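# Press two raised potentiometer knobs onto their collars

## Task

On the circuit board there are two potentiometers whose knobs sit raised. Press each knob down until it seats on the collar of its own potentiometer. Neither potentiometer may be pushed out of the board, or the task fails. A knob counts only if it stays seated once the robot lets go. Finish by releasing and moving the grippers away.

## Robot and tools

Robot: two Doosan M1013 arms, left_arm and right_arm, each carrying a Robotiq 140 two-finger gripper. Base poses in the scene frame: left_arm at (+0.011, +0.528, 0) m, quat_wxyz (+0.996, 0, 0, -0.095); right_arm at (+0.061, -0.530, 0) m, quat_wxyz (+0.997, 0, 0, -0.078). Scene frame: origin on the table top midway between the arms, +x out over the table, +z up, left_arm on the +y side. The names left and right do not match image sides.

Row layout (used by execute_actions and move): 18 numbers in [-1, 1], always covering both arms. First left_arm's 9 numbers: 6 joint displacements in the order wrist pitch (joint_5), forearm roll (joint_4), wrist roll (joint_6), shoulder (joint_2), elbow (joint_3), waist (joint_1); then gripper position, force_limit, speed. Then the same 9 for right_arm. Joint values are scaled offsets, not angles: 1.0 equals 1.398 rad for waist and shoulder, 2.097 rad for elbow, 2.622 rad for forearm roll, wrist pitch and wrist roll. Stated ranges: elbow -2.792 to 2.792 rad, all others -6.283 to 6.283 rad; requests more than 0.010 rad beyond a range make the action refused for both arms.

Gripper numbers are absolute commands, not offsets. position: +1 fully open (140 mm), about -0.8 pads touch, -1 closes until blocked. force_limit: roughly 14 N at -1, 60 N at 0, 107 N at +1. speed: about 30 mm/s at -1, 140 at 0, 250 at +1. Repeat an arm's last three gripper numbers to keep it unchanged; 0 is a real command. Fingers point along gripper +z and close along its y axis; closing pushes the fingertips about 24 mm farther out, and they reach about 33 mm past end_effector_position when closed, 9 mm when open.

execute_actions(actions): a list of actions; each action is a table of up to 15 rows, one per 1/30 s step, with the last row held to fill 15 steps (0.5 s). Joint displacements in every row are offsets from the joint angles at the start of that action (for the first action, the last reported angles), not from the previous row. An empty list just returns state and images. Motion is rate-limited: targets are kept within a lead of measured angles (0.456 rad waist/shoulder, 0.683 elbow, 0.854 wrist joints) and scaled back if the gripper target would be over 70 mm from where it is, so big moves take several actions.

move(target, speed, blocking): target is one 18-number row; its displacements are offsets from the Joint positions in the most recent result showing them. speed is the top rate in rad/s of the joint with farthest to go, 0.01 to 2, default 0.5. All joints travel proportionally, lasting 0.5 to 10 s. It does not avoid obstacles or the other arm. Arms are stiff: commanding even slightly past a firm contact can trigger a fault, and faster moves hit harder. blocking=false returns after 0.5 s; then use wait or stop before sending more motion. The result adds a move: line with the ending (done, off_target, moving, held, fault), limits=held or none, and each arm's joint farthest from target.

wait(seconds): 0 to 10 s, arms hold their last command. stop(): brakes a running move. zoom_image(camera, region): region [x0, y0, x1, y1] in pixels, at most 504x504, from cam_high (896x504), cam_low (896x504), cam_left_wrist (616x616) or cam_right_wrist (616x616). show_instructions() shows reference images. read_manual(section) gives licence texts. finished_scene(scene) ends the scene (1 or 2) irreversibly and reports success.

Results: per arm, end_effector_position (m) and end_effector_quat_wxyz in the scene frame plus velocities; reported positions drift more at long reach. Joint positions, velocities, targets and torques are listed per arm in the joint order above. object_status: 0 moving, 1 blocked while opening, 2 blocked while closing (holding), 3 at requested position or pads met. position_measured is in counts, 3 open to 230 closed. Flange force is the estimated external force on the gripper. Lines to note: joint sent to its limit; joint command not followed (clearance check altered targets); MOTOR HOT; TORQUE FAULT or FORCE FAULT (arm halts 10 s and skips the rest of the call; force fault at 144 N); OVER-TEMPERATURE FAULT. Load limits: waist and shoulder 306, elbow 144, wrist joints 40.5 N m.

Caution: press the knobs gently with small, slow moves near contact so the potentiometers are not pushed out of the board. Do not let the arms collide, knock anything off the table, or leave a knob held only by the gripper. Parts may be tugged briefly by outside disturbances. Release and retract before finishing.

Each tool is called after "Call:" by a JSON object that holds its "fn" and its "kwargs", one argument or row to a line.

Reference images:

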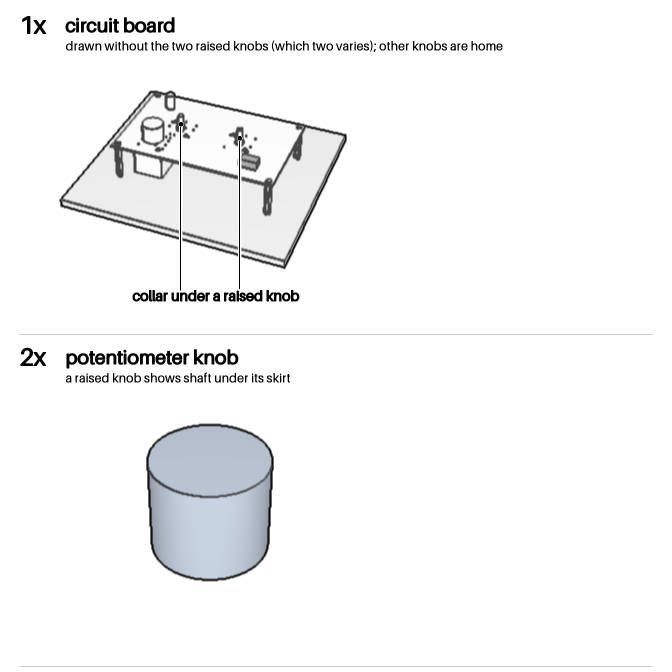

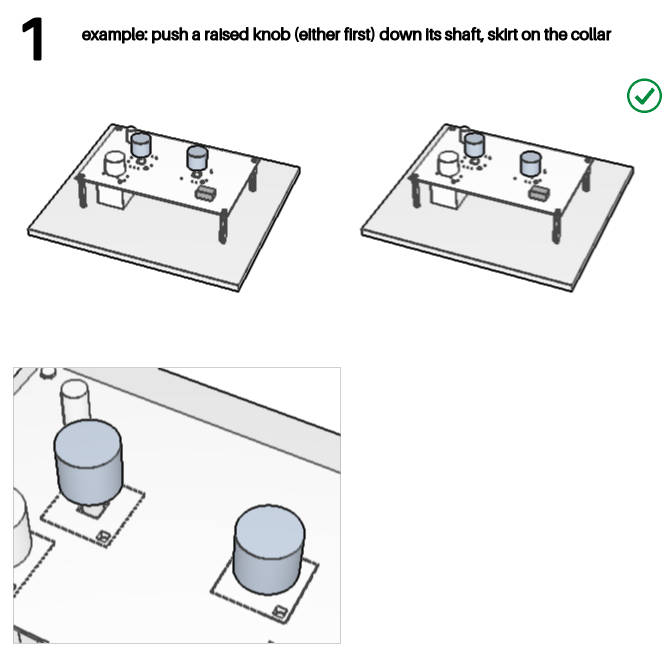

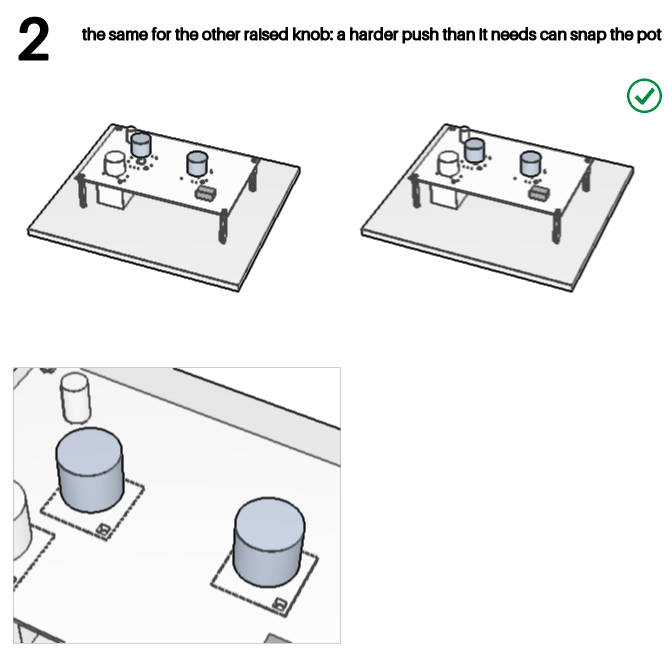

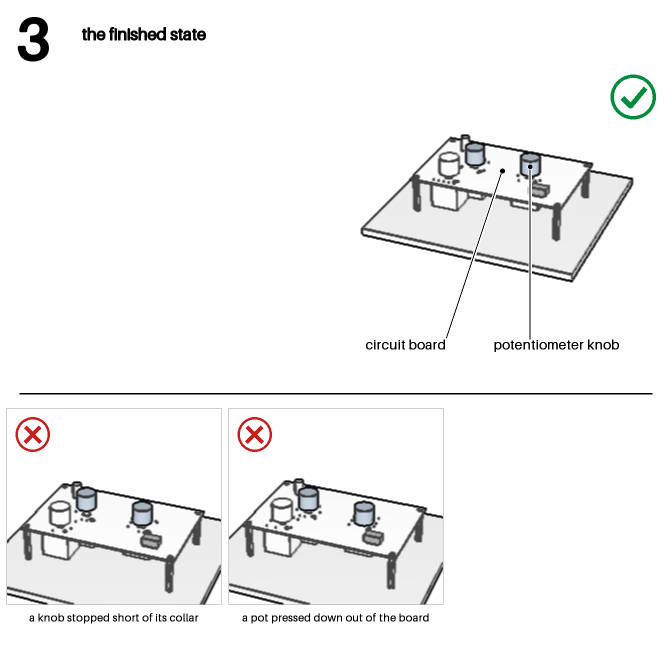

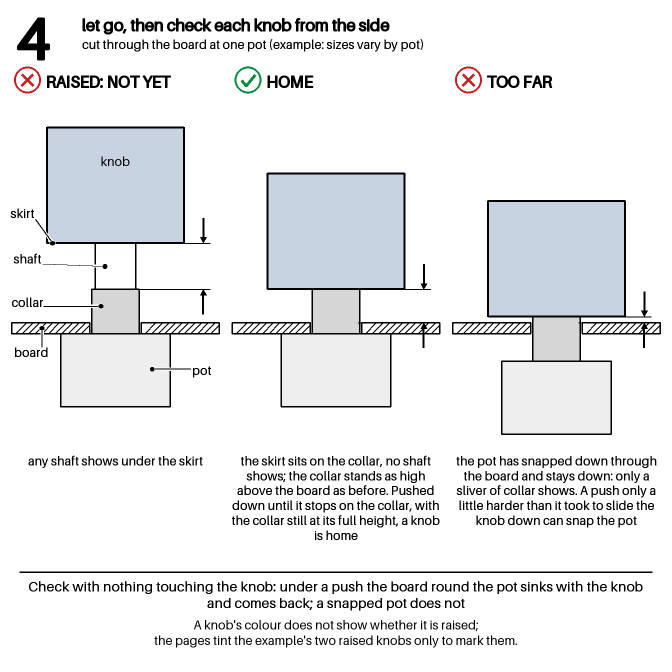

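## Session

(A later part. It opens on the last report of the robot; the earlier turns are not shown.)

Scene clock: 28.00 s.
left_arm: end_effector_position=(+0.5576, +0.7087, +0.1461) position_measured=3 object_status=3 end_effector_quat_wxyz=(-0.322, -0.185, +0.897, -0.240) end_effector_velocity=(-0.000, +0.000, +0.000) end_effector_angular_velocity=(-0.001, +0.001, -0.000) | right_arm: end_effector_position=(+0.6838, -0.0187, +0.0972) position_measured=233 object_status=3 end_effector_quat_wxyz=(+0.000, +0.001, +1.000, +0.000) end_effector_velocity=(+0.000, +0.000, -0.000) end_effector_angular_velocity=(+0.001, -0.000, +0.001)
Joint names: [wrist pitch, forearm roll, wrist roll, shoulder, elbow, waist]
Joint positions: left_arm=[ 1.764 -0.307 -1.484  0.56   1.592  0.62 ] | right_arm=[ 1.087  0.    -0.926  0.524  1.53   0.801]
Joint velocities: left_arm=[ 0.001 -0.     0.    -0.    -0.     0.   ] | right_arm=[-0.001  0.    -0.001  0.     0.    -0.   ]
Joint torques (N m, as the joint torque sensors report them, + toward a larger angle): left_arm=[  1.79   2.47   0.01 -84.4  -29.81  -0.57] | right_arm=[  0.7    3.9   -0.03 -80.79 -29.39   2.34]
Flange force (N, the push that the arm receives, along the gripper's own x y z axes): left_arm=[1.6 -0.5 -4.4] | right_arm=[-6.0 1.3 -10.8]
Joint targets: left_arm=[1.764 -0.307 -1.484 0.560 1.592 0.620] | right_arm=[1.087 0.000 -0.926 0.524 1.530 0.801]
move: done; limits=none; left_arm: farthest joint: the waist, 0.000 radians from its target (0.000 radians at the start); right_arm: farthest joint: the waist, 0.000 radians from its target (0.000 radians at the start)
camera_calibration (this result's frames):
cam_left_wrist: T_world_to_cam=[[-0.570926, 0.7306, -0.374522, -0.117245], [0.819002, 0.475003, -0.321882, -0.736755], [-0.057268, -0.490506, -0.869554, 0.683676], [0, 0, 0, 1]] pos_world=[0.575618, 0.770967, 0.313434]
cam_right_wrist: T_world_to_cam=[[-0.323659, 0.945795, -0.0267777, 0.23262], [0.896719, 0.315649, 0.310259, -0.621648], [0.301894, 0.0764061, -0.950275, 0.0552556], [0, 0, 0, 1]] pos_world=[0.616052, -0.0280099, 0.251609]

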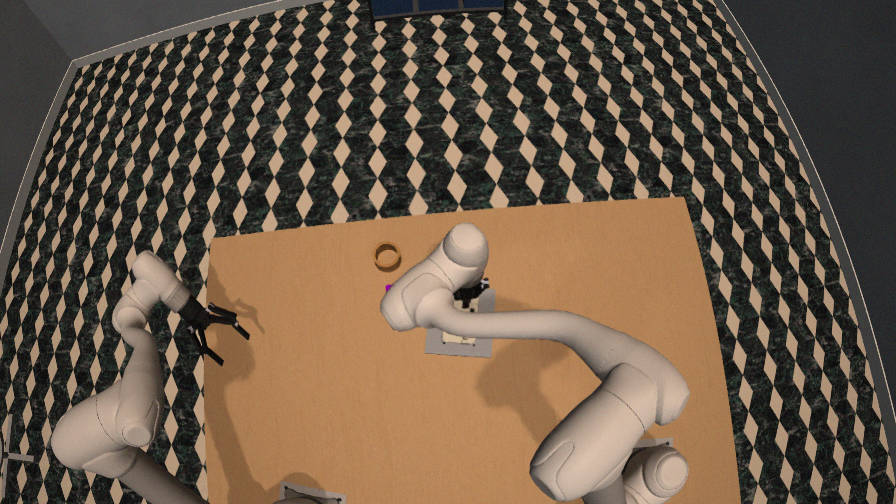

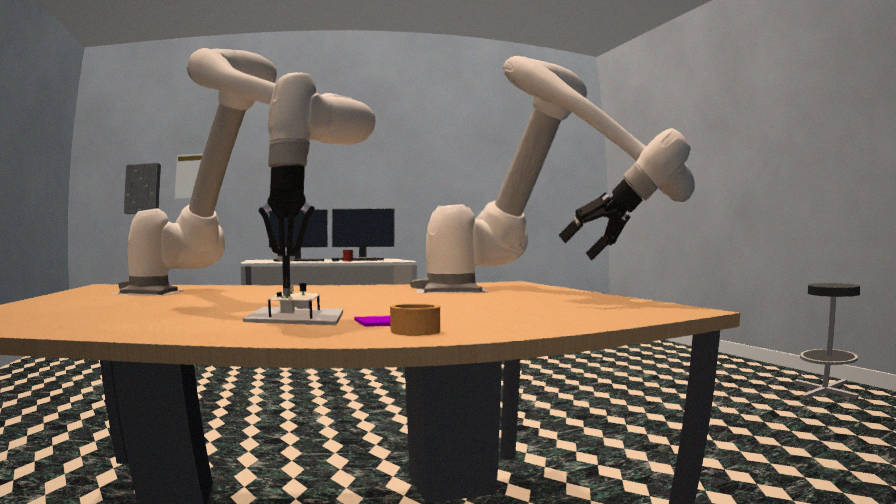

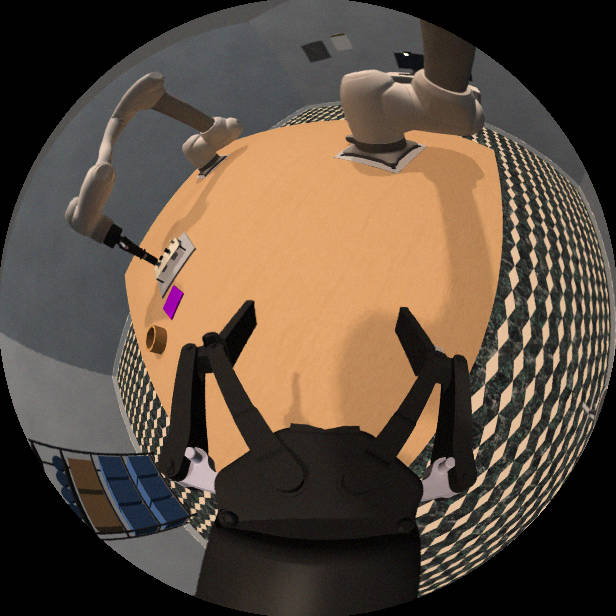

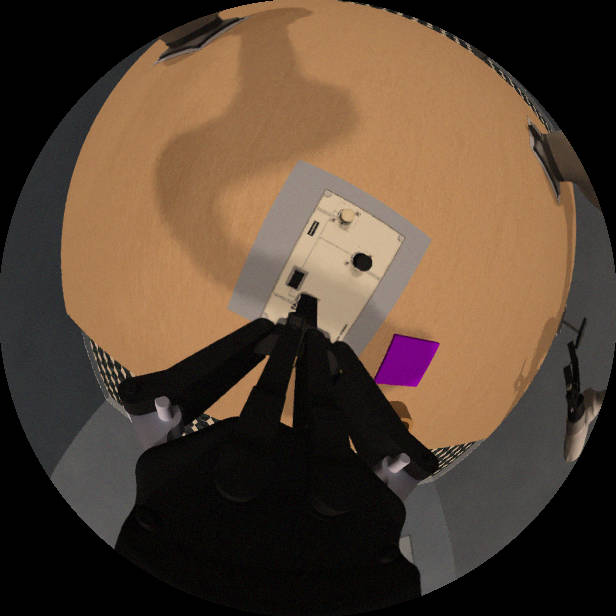

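Call:
{"fn": "move", "kwargs": {
  "target": [0,0,0,0,0,0,1,0,0, -0.001493,0,0,0.001258,0.001028,0,-1,0,0],
  "speed": 0.01
}}

Call:
{"fn": "zoom_image", "kwargs": {
  "camera": "cam_low",
  "region": [270, 275, 310, 305]
}}

Scene clock: 28.83 s.
left_arm: end_effector_position=(+0.5576, +0.7087, +0.1461) position_measured=3 object_status=3 end_effector_quat_wxyz=(-0.322, -0.185, +0.897, -0.240) end_effector_velocity=(-0.000, -0.001, +0.000) end_effector_angular_velocity=(-0.000, +0.001, -0.000) | right_arm: end_effector_position=(+0.6837, -0.0188, +0.0947) position_measured=233 object_status=3 end_effector_quat_wxyz=(+0.000, +0.001, +1.000, +0.000) end_effector_velocity=(+0.000, +0.000, -0.000) end_effector_angular_velocity=(+0.001, -0.000, -0.000)
Joint names: [wrist pitch, forearm roll, wrist roll, shoulder, elbow, waist]
Joint positions: left_arm=[ 1.764 -0.307 -1.484  0.56   1.592  0.62 ] | right_arm=[ 1.084  0.    -0.926  0.526  1.532  0.801]
Joint velocities: left_arm=[ 0.    -0.    -0.    -0.001  0.001 -0.001] | right_arm=[-0.001  0.001 -0.     0.    -0.     0.   ]
Joint torques (N m, as the joint torque sensors report them, + toward a larger angle): left_arm=[  1.65   2.43  -0.02 -84.51 -29.51   0.12] | right_arm=[  0.96   4.01  -0.18 -82.26 -29.04   3.31]
Flange force (N, the push that the arm receives, along the gripper's own x y z axes): left_arm=[1.3 -1.4 -5.3] | right_arm=[-8.5 2.0 -9.7]
Joint targets: left_arm=[1.764 -0.307 -1.484 0.560 1.592 0.620] | right_arm=[1.084 0.000 -0.926 0.526 1.532 0.801]
move: done; limits=none; left_arm: farthest joint: the waist, 0.000 radians from its target (0.000 radians at the start); right_arm: farthest joint: the wrist pitch, 0.001 radians from its target (0.004 radians at the start)
camera_calibration (this result's frames):
cam_left_wrist: T_world_to_cam=[[-0.570926, 0.7306, -0.374522, -0.117245], [0.819002, 0.475003, -0.321882, -0.736755], [-0.057268, -0.490505, -0.869554, 0.683675], [0, 0, 0, 1]] pos_world=[0.575618, 0.770967, 0.313434]
cam_right_wrist: T_world_to_cam=[[-0.323659, 0.945795, -0.0267757, 0.232576], [0.896717, 0.315647, 0.310265, -0.620821], [0.301899, 0.0764098, -0.950273, 0.052943], [0, 0, 0, 1]] pos_world=[0.615993, -0.028054, 0.249157]

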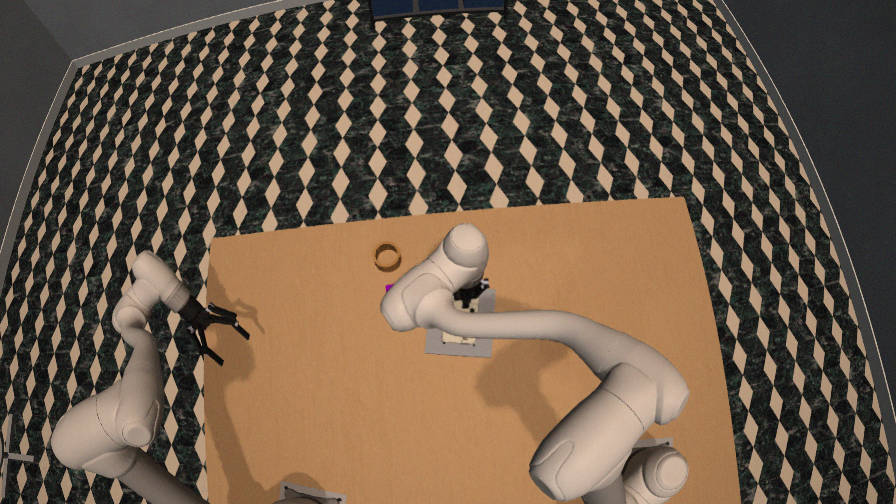

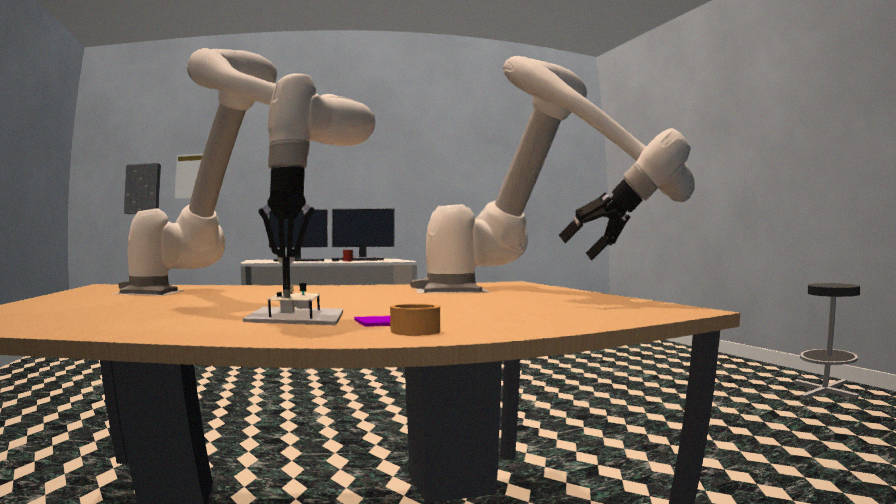

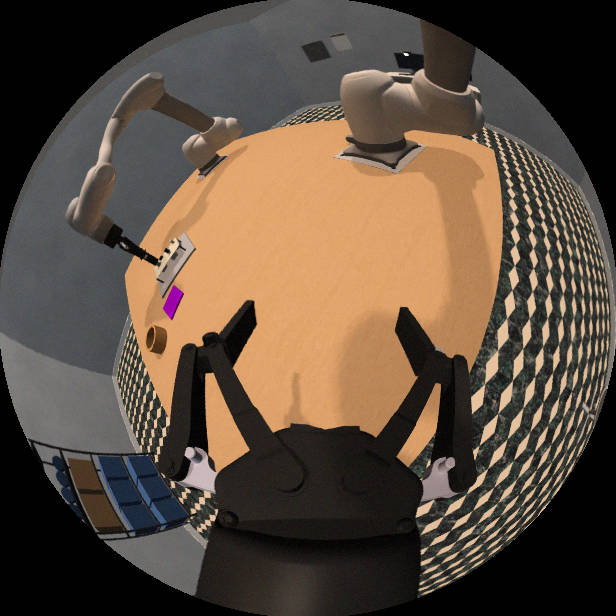

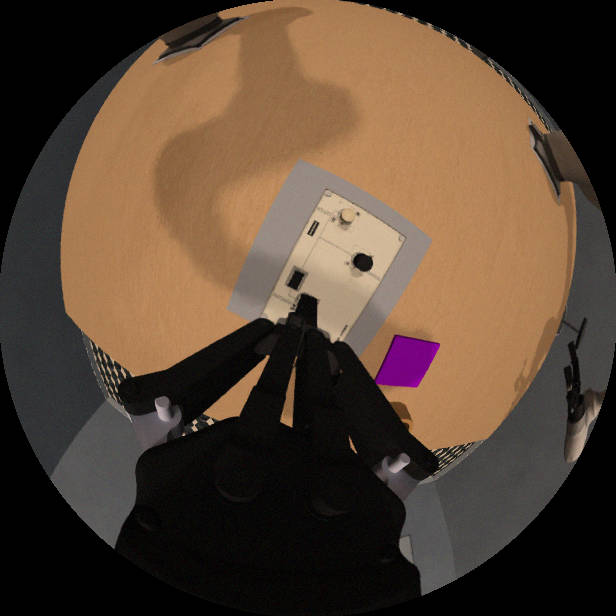

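Region (270, 275, 310, 305) of cam_low's 896x504 image, scaled by 12.600, with more detail than that image has; it fills the top 378 rows of this view, and the rest is white.

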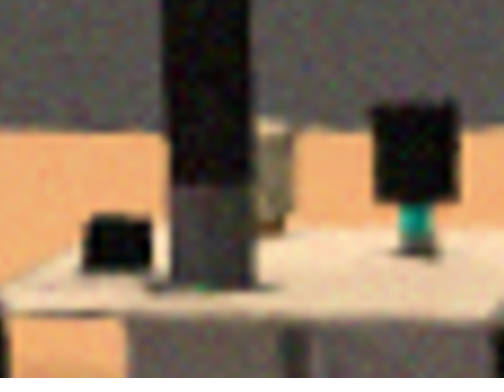

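Call:
{"fn": "move", "kwargs": {
  "target": [0,0,0,0,0,0,1,0,0, 0.00358,0,0,-0.00302,-0.00247,0,-1,0,0],
  "speed": 0.02
}}

Call:
{"fn": "zoom_image", "kwargs": {
  "camera": "cam_low",
  "region": [270, 275, 310, 305]
}}

Scene clock: 29.83 s.
left_arm: end_effector_position=(+0.5576, +0.7087, +0.1461) position_measured=3 object_status=3 end_effector_quat_wxyz=(-0.322, -0.185, +0.897, -0.240) end_effector_velocity=(-0.001, -0.000, -0.000) end_effector_angular_velocity=(-0.001, +0.001, -0.000) | right_arm: end_effector_position=(+0.6838, -0.0187, +0.1006) position_measured=233 object_status=3 end_effector_quat_wxyz=(+0.000, +0.001, +1.000, +0.000) end_effector_velocity=(+0.000, +0.000, +0.002) end_effector_angular_velocity=(+0.000, -0.001, +0.001)
Joint names: [wrist pitch, forearm roll, wrist roll, shoulder, elbow, waist]
Joint positions: left_arm=[ 1.764 -0.307 -1.484  0.56   1.592  0.62 ] | right_arm=[ 1.093  0.    -0.926  0.521  1.527  0.801]
Joint velocities: left_arm=[ 0.001  0.     0.     0.     0.001 -0.   ] | right_arm=[ 0.002 -0.    -0.001 -0.001 -0.002  0.   ]
Joint torques (N m, as the joint torque sensors report them, + toward a larger angle): left_arm=[  1.6    2.39   0.03 -85.09 -29.59  -0.62] | right_arm=[ -0.65   4.25  -0.08 -88.37 -37.13   3.29]
Flange force (N, the push that the arm receives, along the gripper's own x y z axes): left_arm=[0.3 0.0 -5.4] | right_arm=[-2.5 -3.1 -1.0]
Joint targets: left_arm=[1.764 -0.307 -1.484 0.560 1.592 0.620] | right_arm=[1.093 0.000 -0.926 0.521 1.527 0.801]
move: done; limits=none; left_arm: farthest joint: the waist, 0.000 radians from its target (0.000 radians at the start); right_arm: farthest joint: the waist, 0.000 radians from its target (0.000 radians at the start)
camera_calibration (this result's frames):
cam_left_wrist: T_world_to_cam=[[-0.570926, 0.7306, -0.374523, -0.117245], [0.819002, 0.475003, -0.321882, -0.736755], [-0.0572678, -0.490506, -0.869554, 0.683675], [0, 0, 0, 1]] pos_world=[0.575618, 0.770967, 0.313434]
cam_right_wrist: T_world_to_cam=[[-0.32366, 0.945794, -0.0267952, 0.23269], [0.896733, 0.315659, 0.310208, -0.622774], [0.301851, 0.0763739, -0.950291, 0.0584933], [0, 0, 0, 1]] pos_world=[0.616118, -0.02796, 0.25501]

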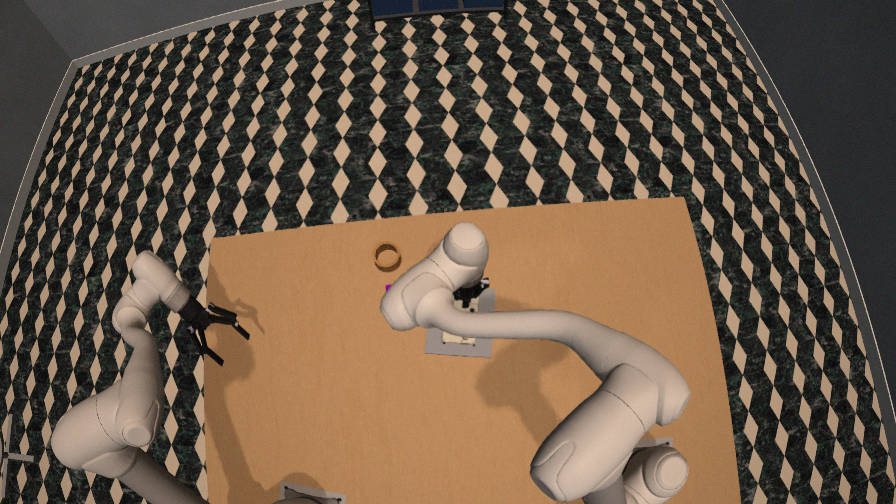

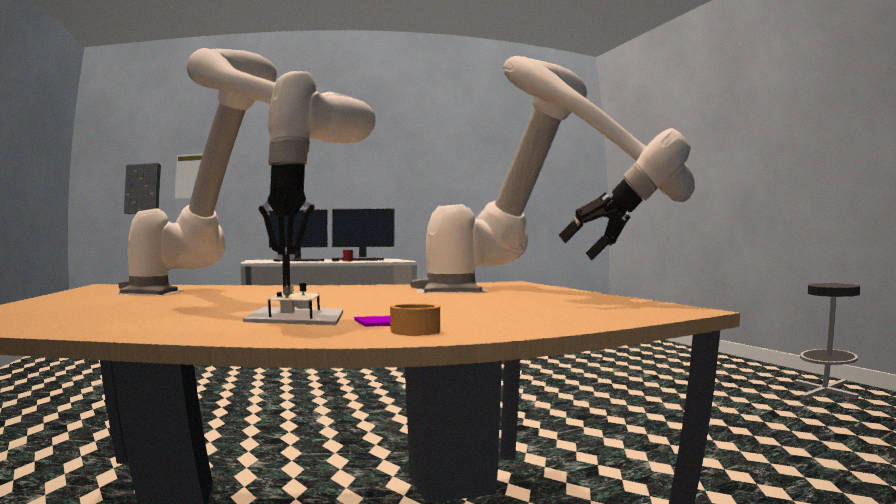

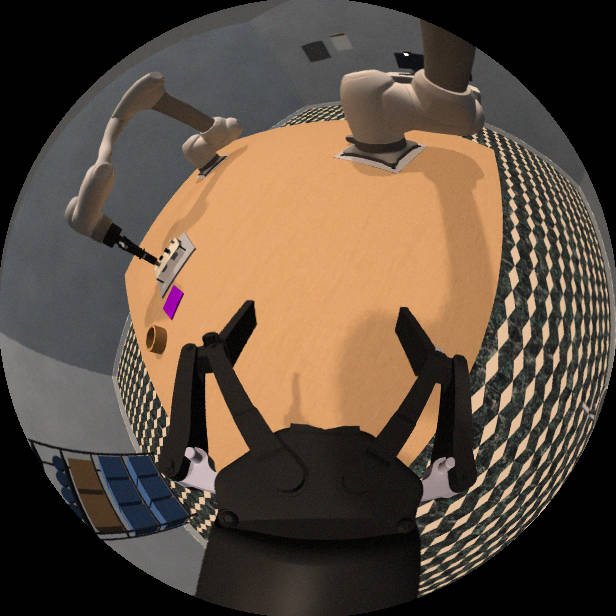

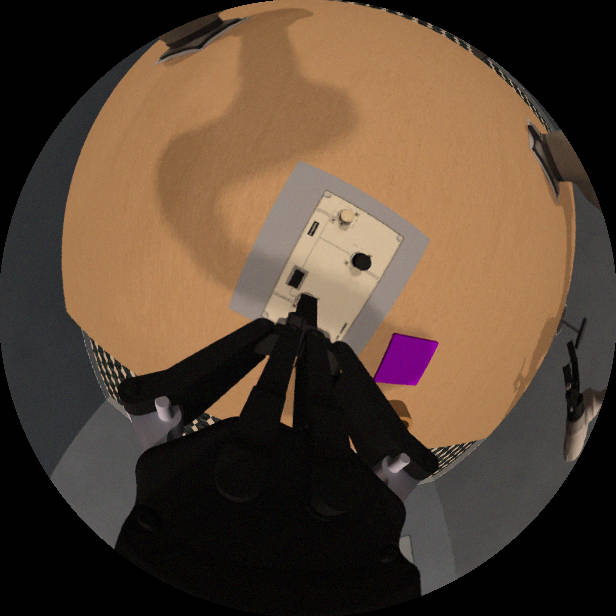

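Region (270, 275, 310, 305) of cam_low's 896x504 image, scaled by 12.600, with more detail than that image has; it fills the top 378 rows of this view, and the rest is white.

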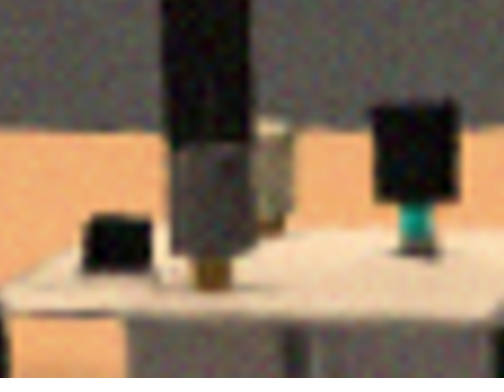

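Call:
{"fn": "move", "kwargs": {
  "target": [0,0,0,0,0,0,1,0,0, -0.004298,0,0,0.003622,0.002959,0,-1,0,0],
  "speed": 0.01
}}

Scene clock: 31.73 s.
left_arm: end_effector_position=(+0.5576, +0.7087, +0.1461) position_measured=3 object_status=3 end_effector_quat_wxyz=(-0.322, -0.185, +0.897, -0.240) end_effector_velocity=(-0.000, +0.001, -0.000) end_effector_angular_velocity=(+0.000, +0.000, +0.001) | right_arm: end_effector_position=(+0.6837, -0.0188, +0.0935) position_measured=233 object_status=3 end_effector_quat_wxyz=(+0.000, +0.001, +1.000, +0.000) end_effector_velocity=(+0.000, -0.000, -0.001) end_effector_angular_velocity=(-0.000, -0.000, +0.001)
Joint names: [wrist pitch, forearm roll, wrist roll, shoulder, elbow, waist]
Joint positions: left_arm=[ 1.764 -0.307 -1.484  0.56   1.592  0.62 ] | right_arm=[ 1.082  0.    -0.926  0.526  1.533  0.801]
Joint velocities: left_arm=[ 0.     0.     0.     0.    -0.     0.001] | right_arm=[-0.001 -0.001 -0.001  0.     0.     0.   ]
Joint torques (N m, as the joint torque sensors report them, + toward a larger angle): left_arm=[  1.75   2.43  -0.05 -84.63 -29.86  -0.9 ] | right_arm=[  0.75   3.86   0.16 -78.69 -27.94   4.86]
Flange force (N, the push that the arm receives, along the gripper's own x y z axes): left_arm=[1.2 0.3 -4.7] | right_arm=[-8.0 -1.5 -13.6]
Joint targets: left_arm=[1.764 -0.307 -1.484 0.560 1.592 0.620] | right_arm=[1.082 0.000 -0.926 0.526 1.533 0.801]
move: done; limits=none; left_arm: farthest joint: the waist, 0.000 radians from its target (0.000 radians at the start); right_arm: farthest joint: the waist, 0.000 radians from its target (0.000 radians at the start)
camera_calibration (this result's frames):
cam_left_wrist: T_world_to_cam=[[-0.570926, 0.7306, -0.374523, -0.117245], [0.819002, 0.475003, -0.321882, -0.736755], [-0.0572678, -0.490506, -0.869554, 0.683675], [0, 0, 0, 1]] pos_world=[0.575618, 0.770967, 0.313434]
cam_right_wrist: T_world_to_cam=[[-0.323659, 0.945795, -0.0267832, 0.232559], [0.896723, 0.315652, 0.310244, -0.620395], [0.301881, 0.076396, -0.95028, 0.0517904], [0, 0, 0, 1]] pos_world=[0.615958, -0.0280803, 0.247918]

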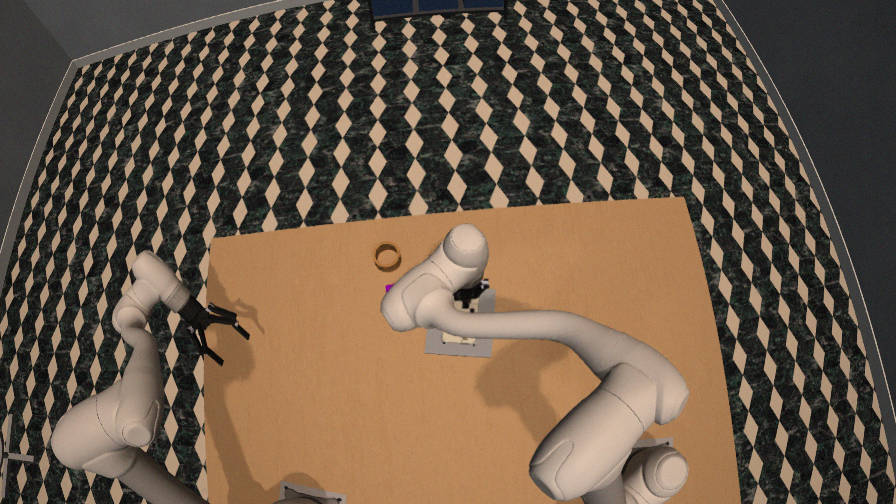

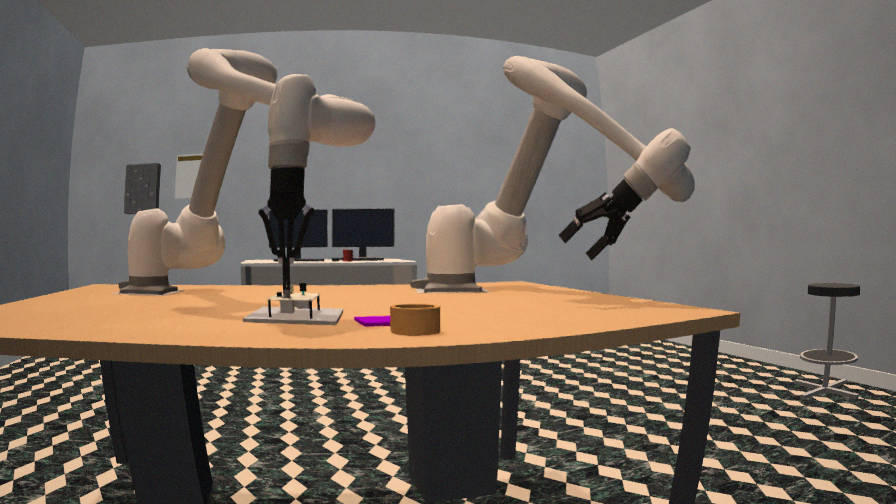

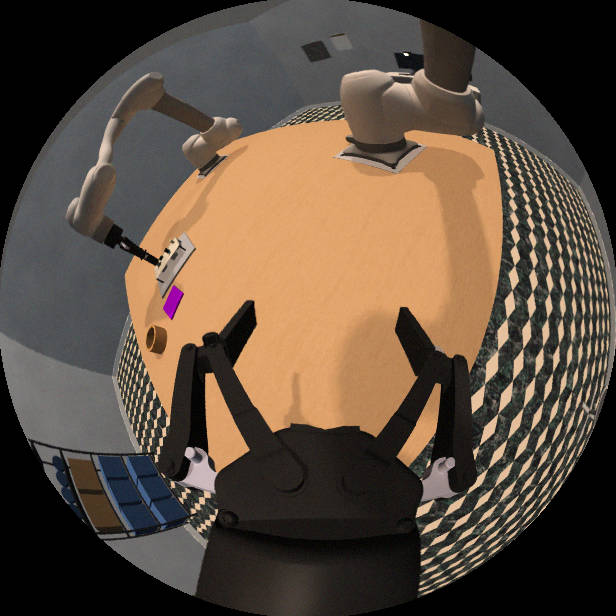

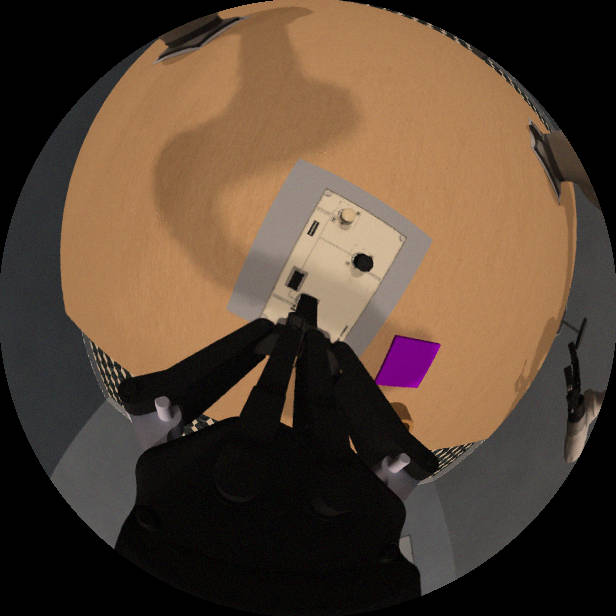

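Call:
{"fn": "move", "kwargs": {
  "target": [0,0,0,0,0,0,1,0,0, 0.00716,0,0,-0.00604,-0.00493,0,-1,0,0],
  "speed": 0.03
}}

Call:
{"fn": "zoom_image", "kwargs": {
  "camera": "cam_low",
  "region": [270, 275, 310, 305]
}}

Scene clock: 32.80 s.
left_arm: end_effector_position=(+0.5576, +0.7087, +0.1461) position_measured=3 object_status=3 end_effector_quat_wxyz=(-0.322, -0.185, +0.897, -0.240) end_effector_velocity=(-0.000, -0.000, -0.001) end_effector_angular_velocity=(-0.000, +0.000, +0.000) | right_arm: end_effector_position=(+0.6839, -0.0186, +0.1054) position_measured=233 object_status=3 end_effector_quat_wxyz=(+0.000, +0.001, +1.000, +0.000) end_effector_velocity=(+0.000, -0.000, +0.000) end_effector_angular_velocity=(-0.001, -0.000, +0.001)
Joint names: [wrist pitch, forearm roll, wrist roll, shoulder, elbow, waist]
Joint positions: left_arm=[ 1.764 -0.307 -1.484  0.56   1.592  0.62 ] | right_arm=[ 1.1    0.    -0.926  0.518  1.523  0.801]
Joint velocities: left_arm=[-0.001 -0.     0.     0.001  0.001 -0.   ] | right_arm=[ 0.001 -0.001 -0.    -0.    -0.     0.   ]
Joint torques (N m, as the joint torque sensors report them, + toward a larger angle): left_arm=[  1.66   2.46   0.07 -84.88 -29.49  -0.79] | right_arm=[  0.14   4.07   0.32 -91.98 -36.85   2.63]
Flange force (N, the push that the arm receives, along the gripper's own x y z axes): left_arm=[0.1 -0.4 -5.3] | right_arm=[-6.7 0.8 2.9]
Joint targets: left_arm=[1.764 -0.307 -1.484 0.560 1.592 0.620] | right_arm=[1.100 0.000 -0.926 0.518 1.523 0.801]
move: done; limits=none; left_arm: farthest joint: the waist, 0.000 radians from its target (0.000 radians at the start); right_arm: farthest joint: the waist, 0.000 radians from its target (0.000 radians at the start)
camera_calibration (this result's frames):
cam_left_wrist: T_world_to_cam=[[-0.570926, 0.7306, -0.374522, -0.117245], [0.819002, 0.475003, -0.321882, -0.736755], [-0.0572679, -0.490505, -0.869554, 0.683675], [0, 0, 0, 1]] pos_world=[0.575618, 0.770967, 0.313434]
cam_right_wrist: T_world_to_cam=[[-0.323659, 0.945794, -0.0267854, 0.232783], [0.896725, 0.315654, 0.310236, -0.624356], [0.301875, 0.0763918, -0.950282, 0.0629917], [0, 0, 0, 1]] pos_world=[0.616202, -0.0278969, 0.259793]

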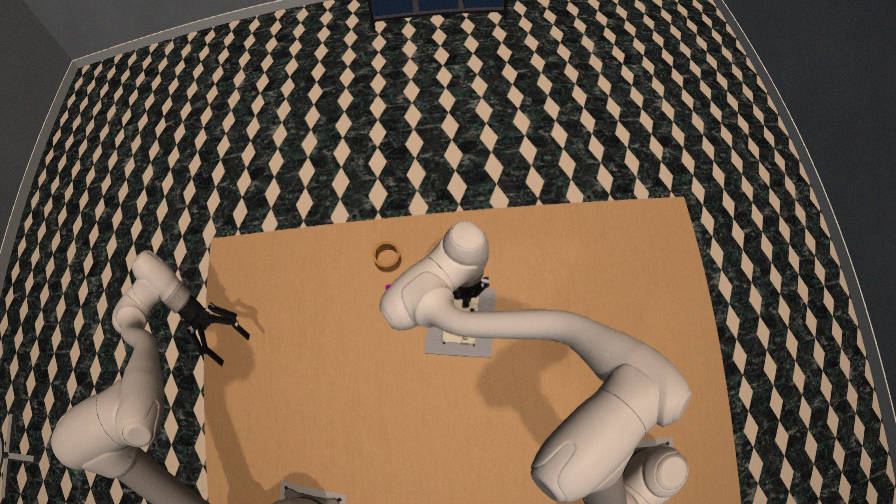

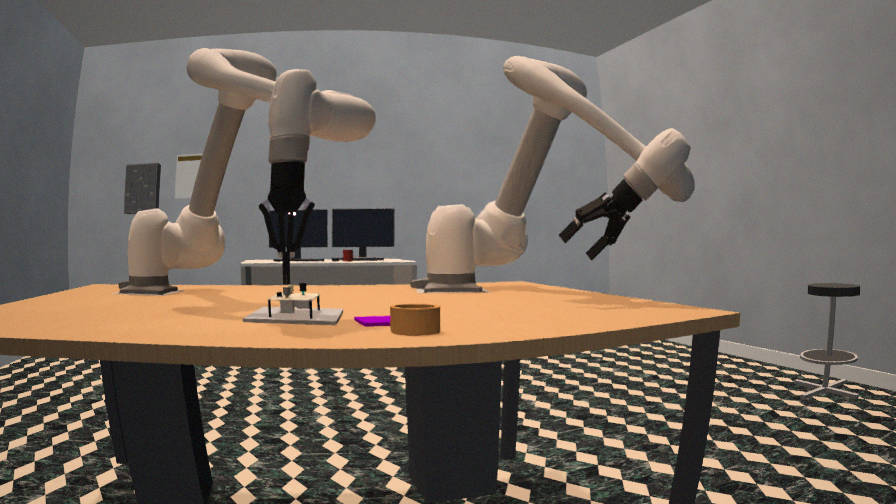

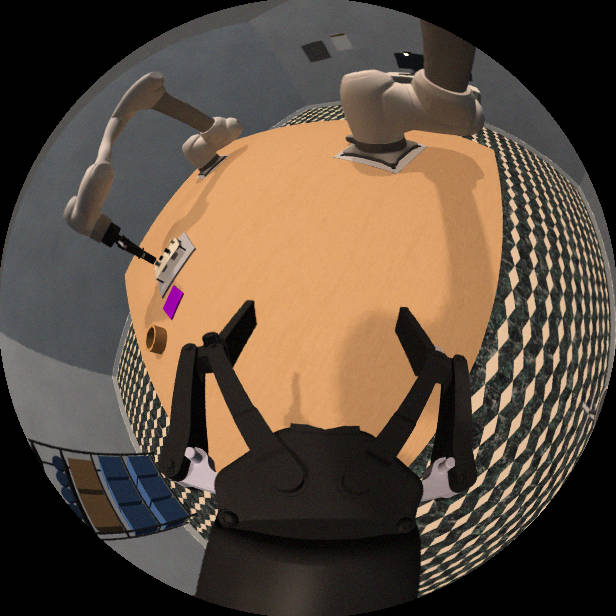

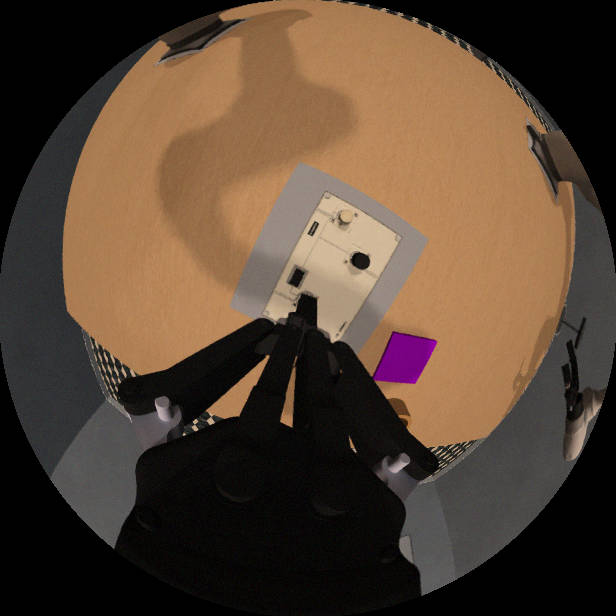

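Region (270, 275, 310, 305) of cam_low's 896x504 image, scaled by 12.600, with more detail than that image has; it fills the top 378 rows of this view, and the rest is white.

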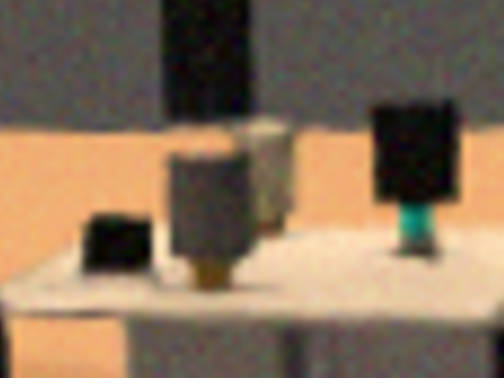

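Call:
{"fn": "zoom_image", "kwargs": {
  "camera": "cam_right_wrist",
  "region": [270, 200, 410, 340]
}}

Region (270, 200, 410, 340) of cam_right_wrist's 616x616 image, scaled by 3.600, with more detail than that image has.

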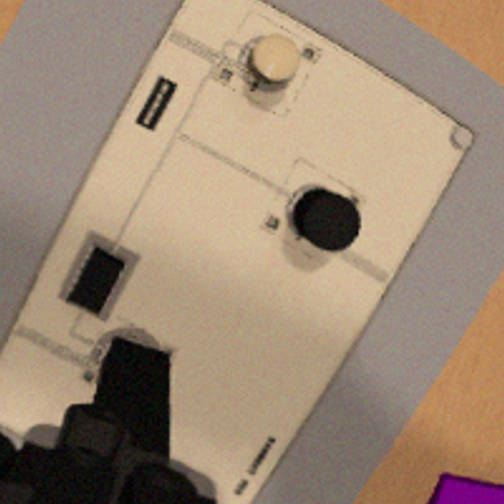

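Call:
{"fn": "move", "kwargs": {
  "target": [0,0,0,0,0,0,1,0,0, -0.002828,0,0.03282,-0.02734,0.02176,0.0617,-1,0,0],
  "speed": 0.1
}}

Call:
{"fn": "zoom_image", "kwargs": {
  "camera": "cam_low",
  "region": [275, 265, 325, 303]
}}

Call:
{"fn": "zoom_image", "kwargs": {
  "camera": "cam_right_wrist",
  "region": [230, 220, 370, 360]
}}

Scene clock: 35.83 s.
left_arm: end_effector_position=(+0.5576, +0.7087, +0.1461) position_measured=3 object_status=3 end_effector_quat_wxyz=(-0.322, -0.185, +0.897, -0.240) end_effector_velocity=(-0.001, -0.000, -0.000) end_effector_angular_velocity=(-0.001, +0.002, -0.000) | right_arm: end_effector_position=(+0.6207, +0.0180, +0.1130) position_measured=233 object_status=3 end_effector_quat_wxyz=(+0.000, +0.000, +1.000, +0.000) end_effector_velocity=(-0.001, +0.001, +0.000) end_effector_angular_velocity=(+0.001, +0.001, -0.001)
Joint names: [wrist pitch, forearm roll, wrist roll, shoulder, elbow, waist]
Joint positions: left_arm=[ 1.764 -0.307 -1.484  0.56   1.592  0.62 ] | right_arm=[ 1.093  0.    -0.84   0.48   1.569  0.887]
Joint velocities: left_arm=[ 0.001 -0.     0.     0.001  0.002  0.   ] | right_arm=[ 0.001  0.002  0.001 -0.001  0.001  0.001]
Joint torques (N m, as the joint torque sensors report them, + toward a larger angle): left_arm=[  1.6    2.39   0.05 -84.76 -29.91  -0.48] | right_arm=[ -0.21   4.02   0.1  -88.45 -38.21   3.07]
Flange force (N, the push that the arm receives, along the gripper's own x y z axes): left_arm=[1.0 -0.4 -4.5] | right_arm=[-4.8 -1.1 3.4]
Joint targets: left_arm=[1.764 -0.307 -1.484 0.560 1.592 0.620] | right_arm=[1.093 0.000 -0.840 0.480 1.569 0.887]
move: done; limits=none; left_arm: farthest joint: the waist, 0.000 radians from its target (0.000 radians at the start); right_arm: farthest joint: the waist, 0.000 radians from its target (0.086 radians at the start)
camera_calibration (this result's frames):
cam_left_wrist: T_world_to_cam=[[-0.570926, 0.7306, -0.374522, -0.117245], [0.819002, 0.475003, -0.321882, -0.736755], [-0.0572681, -0.490505, -0.869554, 0.683676], [0, 0, 0, 1]] pos_world=[0.575618, 0.770967, 0.313434]
cam_right_wrist: T_world_to_cam=[[-0.323867, 0.945724, -0.0267732, 0.178011], [0.89666, 0.315847, 0.310228, -0.58157], [0.301846, 0.0764661, -0.950285, 0.0865517], [0, 0, 0, 1]] pos_world=[0.552997, 0.00871982, 0.267434]

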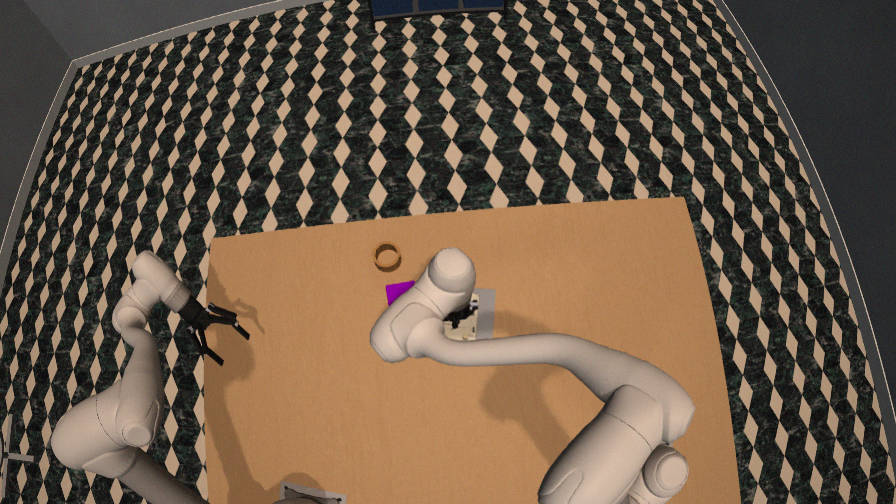

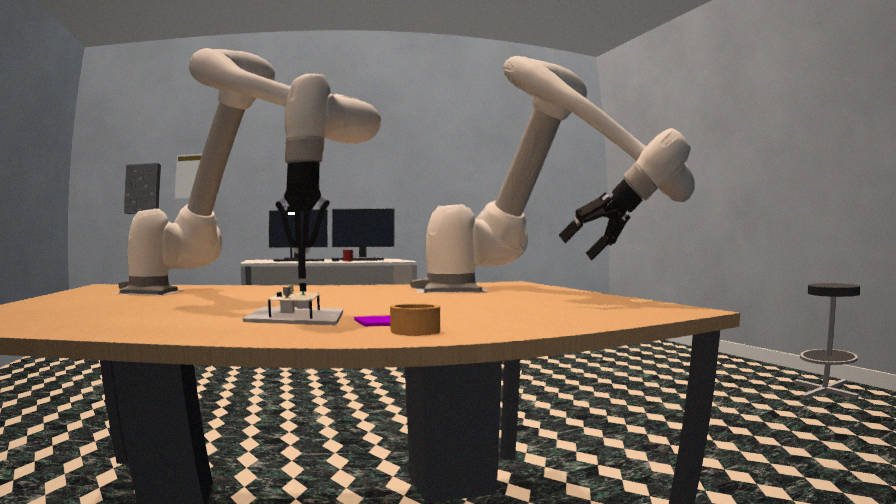

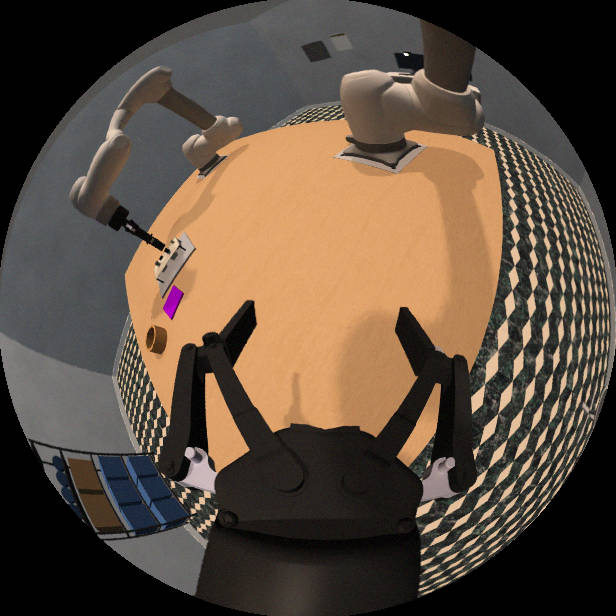

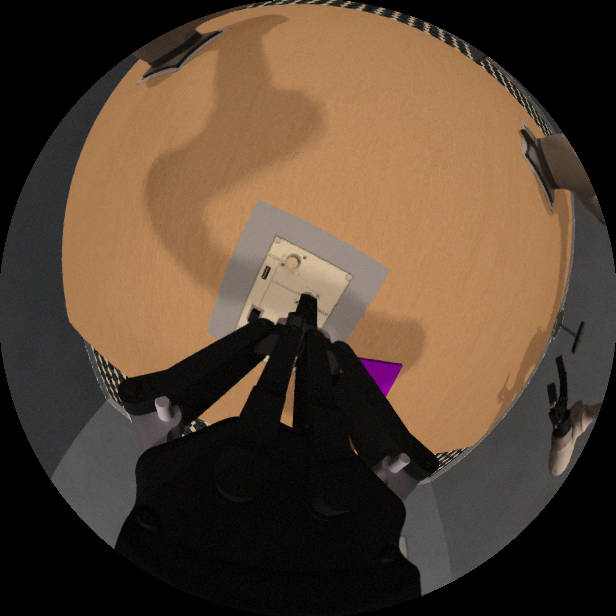

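Region (275, 265, 325, 303) of cam_low's 896x504 image, scaled by 10.080, with more detail than that image has; it fills the top 383 rows of this view, and the rest is white.

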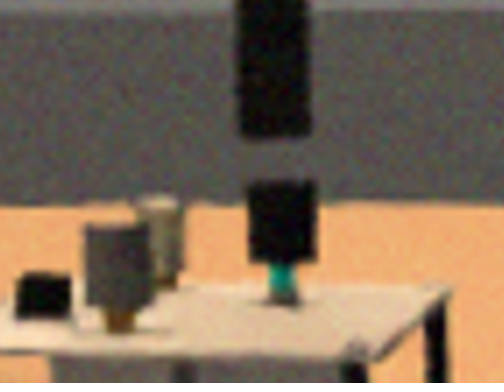

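Region (230, 220, 370, 360) of cam_right_wrist's 616x616 image, scaled by 3.600, with more detail than that image has.

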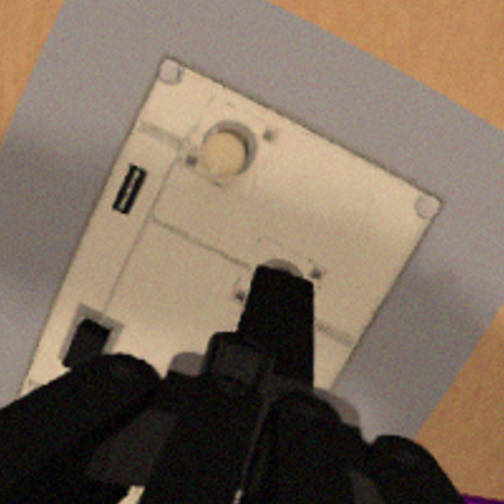

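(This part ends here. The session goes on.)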